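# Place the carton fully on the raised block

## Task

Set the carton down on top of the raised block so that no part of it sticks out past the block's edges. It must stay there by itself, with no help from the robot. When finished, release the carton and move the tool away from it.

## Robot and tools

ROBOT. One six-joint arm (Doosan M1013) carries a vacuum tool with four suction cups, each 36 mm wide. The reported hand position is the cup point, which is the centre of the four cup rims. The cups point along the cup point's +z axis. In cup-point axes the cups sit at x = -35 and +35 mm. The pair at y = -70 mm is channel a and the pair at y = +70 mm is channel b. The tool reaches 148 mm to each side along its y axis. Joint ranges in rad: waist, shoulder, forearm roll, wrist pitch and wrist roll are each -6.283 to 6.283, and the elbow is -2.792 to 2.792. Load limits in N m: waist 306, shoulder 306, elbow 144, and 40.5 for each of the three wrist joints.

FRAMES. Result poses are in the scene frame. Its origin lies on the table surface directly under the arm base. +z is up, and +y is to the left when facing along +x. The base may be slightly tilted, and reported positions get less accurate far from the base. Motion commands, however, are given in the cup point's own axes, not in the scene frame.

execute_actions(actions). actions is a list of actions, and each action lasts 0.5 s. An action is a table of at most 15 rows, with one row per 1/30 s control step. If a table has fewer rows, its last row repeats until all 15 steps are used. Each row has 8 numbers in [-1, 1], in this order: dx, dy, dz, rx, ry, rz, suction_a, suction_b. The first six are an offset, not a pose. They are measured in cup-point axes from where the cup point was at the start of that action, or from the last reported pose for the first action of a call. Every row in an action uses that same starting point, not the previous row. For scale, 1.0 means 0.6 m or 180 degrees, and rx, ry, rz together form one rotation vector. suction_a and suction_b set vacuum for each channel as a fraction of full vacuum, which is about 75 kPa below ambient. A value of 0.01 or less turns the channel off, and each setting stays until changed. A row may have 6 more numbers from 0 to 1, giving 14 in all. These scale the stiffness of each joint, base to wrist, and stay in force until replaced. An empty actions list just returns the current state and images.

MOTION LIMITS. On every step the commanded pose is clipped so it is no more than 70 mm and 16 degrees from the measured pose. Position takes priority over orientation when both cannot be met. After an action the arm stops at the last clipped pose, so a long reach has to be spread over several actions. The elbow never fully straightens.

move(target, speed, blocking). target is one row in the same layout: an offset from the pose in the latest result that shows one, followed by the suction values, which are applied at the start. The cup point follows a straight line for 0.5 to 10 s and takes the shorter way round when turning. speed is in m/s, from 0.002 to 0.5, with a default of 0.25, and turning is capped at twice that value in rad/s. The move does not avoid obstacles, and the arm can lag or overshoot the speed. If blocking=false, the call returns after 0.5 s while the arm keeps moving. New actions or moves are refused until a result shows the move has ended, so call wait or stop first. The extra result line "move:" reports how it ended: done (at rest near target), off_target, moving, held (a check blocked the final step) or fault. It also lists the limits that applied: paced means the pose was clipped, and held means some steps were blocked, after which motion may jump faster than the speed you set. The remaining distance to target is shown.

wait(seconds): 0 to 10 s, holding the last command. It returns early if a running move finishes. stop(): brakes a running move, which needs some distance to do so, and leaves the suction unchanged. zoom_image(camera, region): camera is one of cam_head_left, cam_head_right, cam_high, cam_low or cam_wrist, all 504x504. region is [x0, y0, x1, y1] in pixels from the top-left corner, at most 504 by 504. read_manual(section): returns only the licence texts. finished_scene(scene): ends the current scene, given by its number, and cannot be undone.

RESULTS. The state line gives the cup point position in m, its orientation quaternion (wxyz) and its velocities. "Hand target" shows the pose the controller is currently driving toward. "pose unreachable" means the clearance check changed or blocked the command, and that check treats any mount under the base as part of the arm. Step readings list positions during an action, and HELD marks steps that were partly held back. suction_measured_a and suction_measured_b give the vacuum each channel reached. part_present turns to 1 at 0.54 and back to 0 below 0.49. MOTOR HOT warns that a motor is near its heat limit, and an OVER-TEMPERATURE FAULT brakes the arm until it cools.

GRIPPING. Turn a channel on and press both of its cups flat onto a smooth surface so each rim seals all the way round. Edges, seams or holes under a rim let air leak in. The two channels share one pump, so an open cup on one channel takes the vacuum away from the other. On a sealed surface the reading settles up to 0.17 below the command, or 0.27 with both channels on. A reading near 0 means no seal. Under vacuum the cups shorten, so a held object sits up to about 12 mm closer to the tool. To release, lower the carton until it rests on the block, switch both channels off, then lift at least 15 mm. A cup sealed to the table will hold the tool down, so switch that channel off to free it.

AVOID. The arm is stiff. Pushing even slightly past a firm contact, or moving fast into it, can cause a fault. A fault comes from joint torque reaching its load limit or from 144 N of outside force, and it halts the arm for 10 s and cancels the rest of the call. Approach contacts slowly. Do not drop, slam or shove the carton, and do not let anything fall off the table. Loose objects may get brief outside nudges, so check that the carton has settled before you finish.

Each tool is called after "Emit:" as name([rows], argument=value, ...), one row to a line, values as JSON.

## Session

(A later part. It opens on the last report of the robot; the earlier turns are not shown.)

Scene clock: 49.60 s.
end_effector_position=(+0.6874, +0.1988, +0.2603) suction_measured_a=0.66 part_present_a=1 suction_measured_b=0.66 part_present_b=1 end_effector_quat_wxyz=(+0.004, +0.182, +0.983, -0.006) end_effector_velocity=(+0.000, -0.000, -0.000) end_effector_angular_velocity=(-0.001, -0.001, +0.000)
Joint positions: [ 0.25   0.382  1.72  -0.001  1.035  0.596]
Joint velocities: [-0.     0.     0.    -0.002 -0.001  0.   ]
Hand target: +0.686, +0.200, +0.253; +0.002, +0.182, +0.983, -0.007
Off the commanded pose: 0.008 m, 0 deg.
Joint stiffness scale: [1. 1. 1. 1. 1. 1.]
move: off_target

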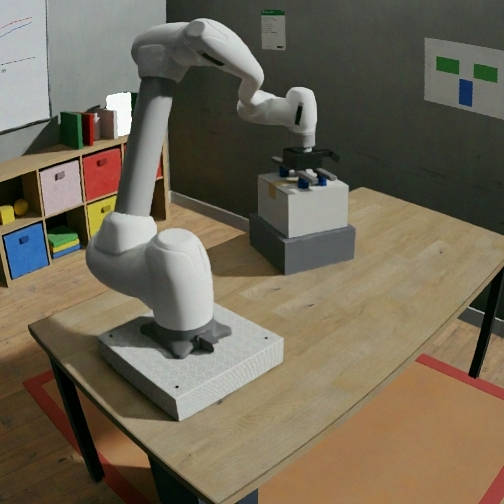

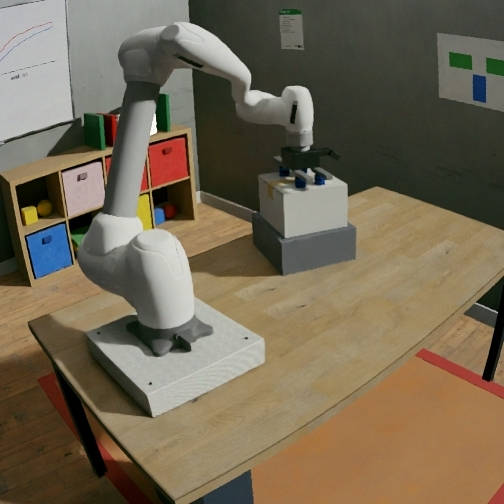

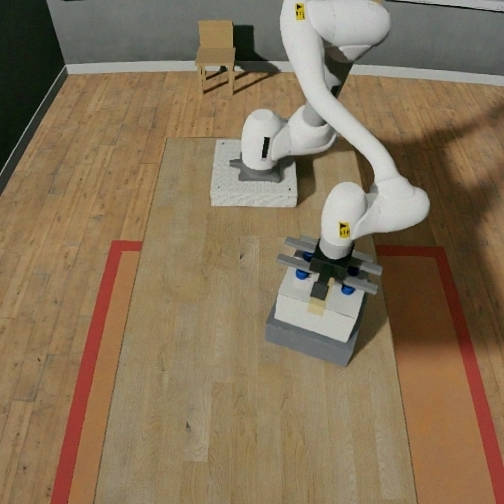

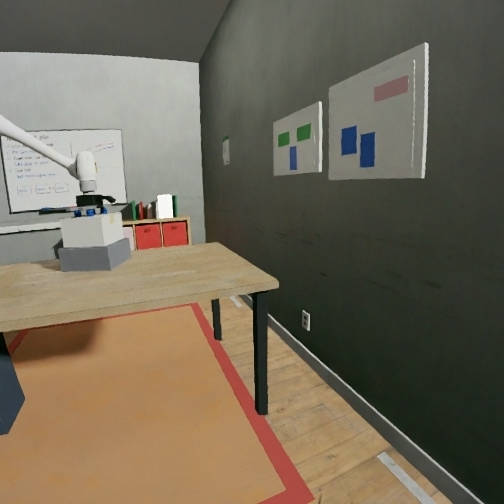

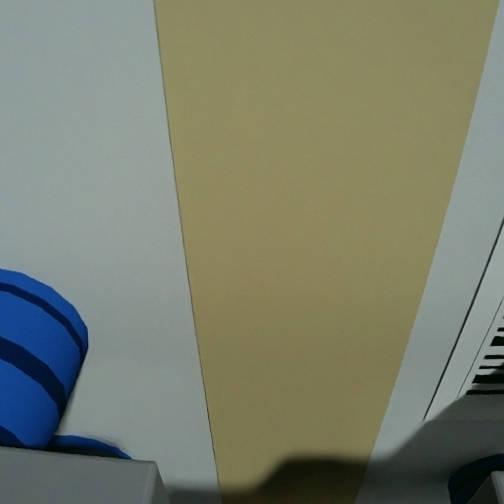

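Emit:
execute_actions([
  [[0,0,0,0,0,0,0,0]],
  [[0,0,0,0,0,0,0,0]],
])

Emit:
move(target=[0, 0, -0.25, 0, 0, 0, 0, 0], speed=0.15)

Scene clock: 52.43 s.
end_effector_position=(+0.6890, +0.1992, +0.2637) suction_measured_a=0.00 part_present_a=0 suction_measured_b=0.00 part_present_b=0 end_effector_quat_wxyz=(+0.007, +0.182, +0.983, -0.005) end_effector_velocity=(+0.000, -0.000, -0.000) end_effector_angular_velocity=(-0.001, +0.000, +0.001)
Joint positions: [ 0.25   0.379  1.717 -0.001  1.035  0.596]
Joint velocities: [ 0.     0.    -0.    -0.001  0.    -0.   ]
Hand target: +0.689, +0.199, +0.263; +0.006, +0.182, +0.983, -0.006
Off the commanded pose: 0.001 m, 0 deg.
Joint stiffness scale: [1. 1. 1. 1. 1. 1.]
Step readings (end_effector_position; steps 1 to 15: 1st action; 16 to 30: 2nd action):
0: (+0.6874, +0.1988, +0.2603)
1: (+0.6875, +0.1988, +0.2604)
2: (+0.6877, +0.1989, +0.2608)
4: (+0.6885, +0.1991, +0.2622)
8: (+0.6886, +0.1991, +0.2626)
15: (+0.6886, +0.1991, +0.2626)
16: (+0.6887, +0.1991, +0.2627)
17: (+0.6888, +0.1991, +0.2631)
19: (+0.6890, +0.1992, +0.2636)
23: (+0.6890, +0.1992, +0.2637)
30: end_effector_position above

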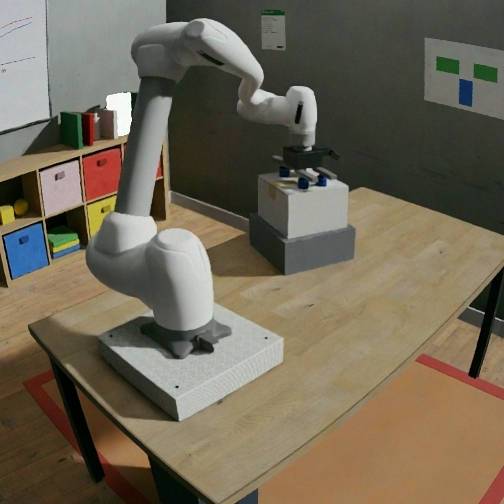

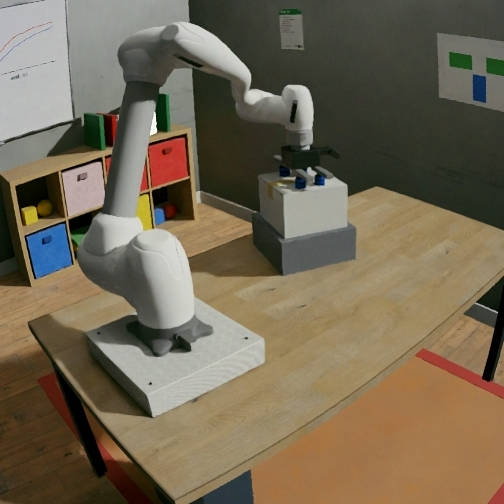

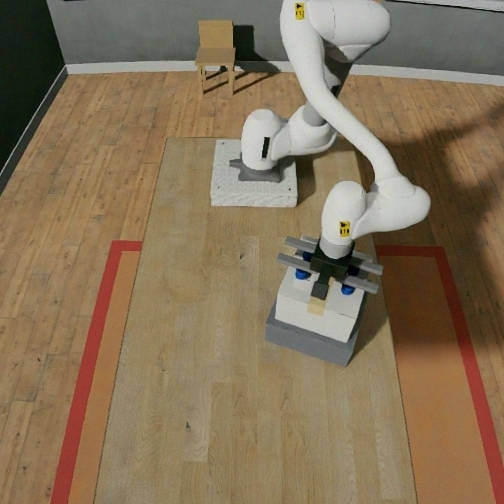

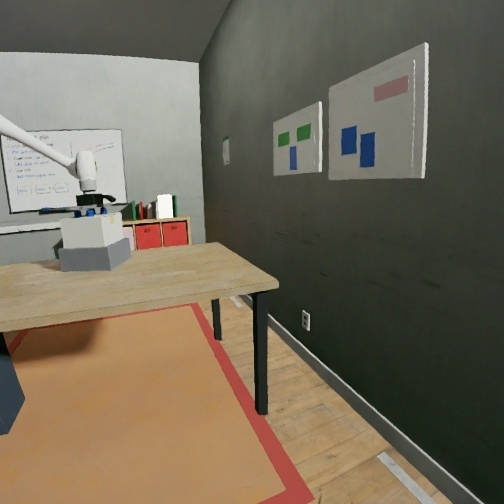

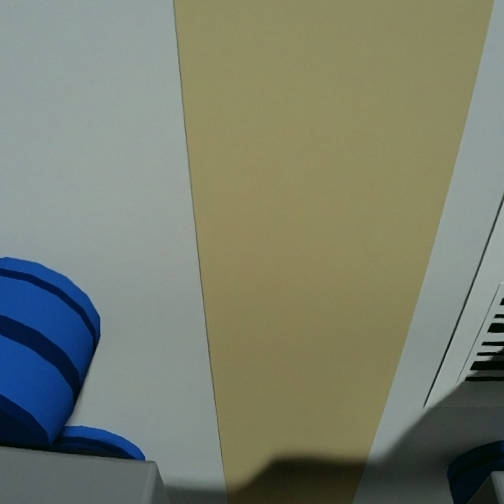

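Scene clock: 53.87 s.
end_effector_position=(+0.6880, +0.2010, +0.4096) suction_measured_a=0.00 part_present_a=0 suction_measured_b=0.00 part_present_b=0 end_effector_quat_wxyz=(+0.006, +0.182, +0.983, -0.005) end_effector_velocity=(-0.001, -0.000, +0.001) end_effector_angular_velocity=(+0.000, +0.003, -0.001)
Joint positions: [ 0.25   0.286  1.563 -0.001  1.283  0.596]
Joint velocities: [-0.    -0.001 -0.001  0.001  0.005  0.   ]
Hand target: +0.687, +0.201, +0.414; +0.007, +0.182, +0.983, -0.005
Off the commanded pose: 0.004 m, 0 deg.
Joint stiffness scale: [1. 1. 1. 1. 1. 1.]
move: off_target

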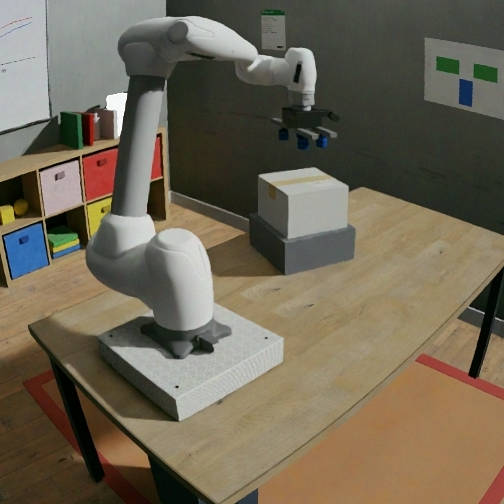

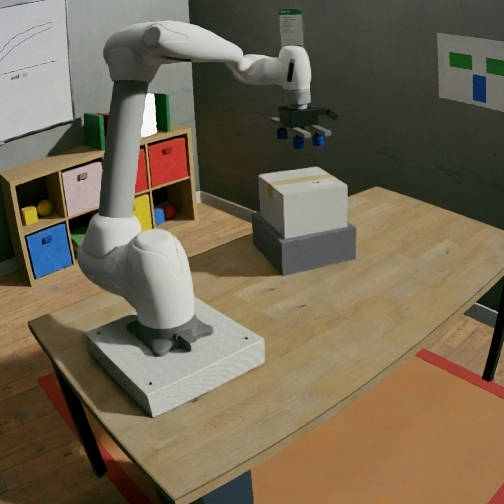

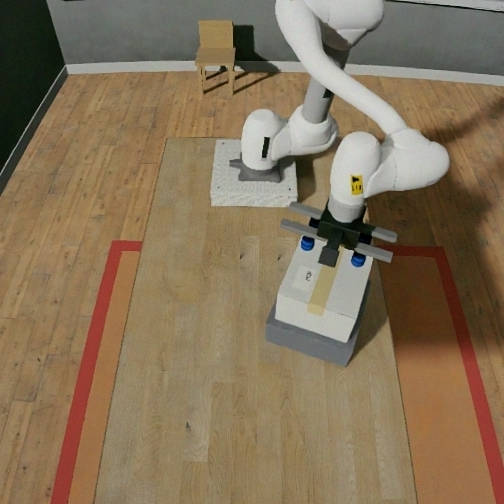

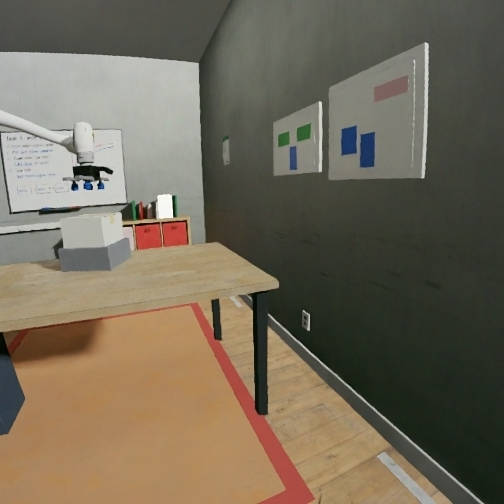

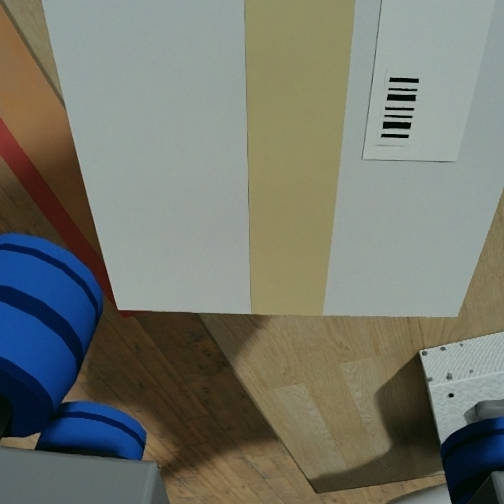

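Emit:
finished_scene(scene=2)

The scene is finished: the task was done.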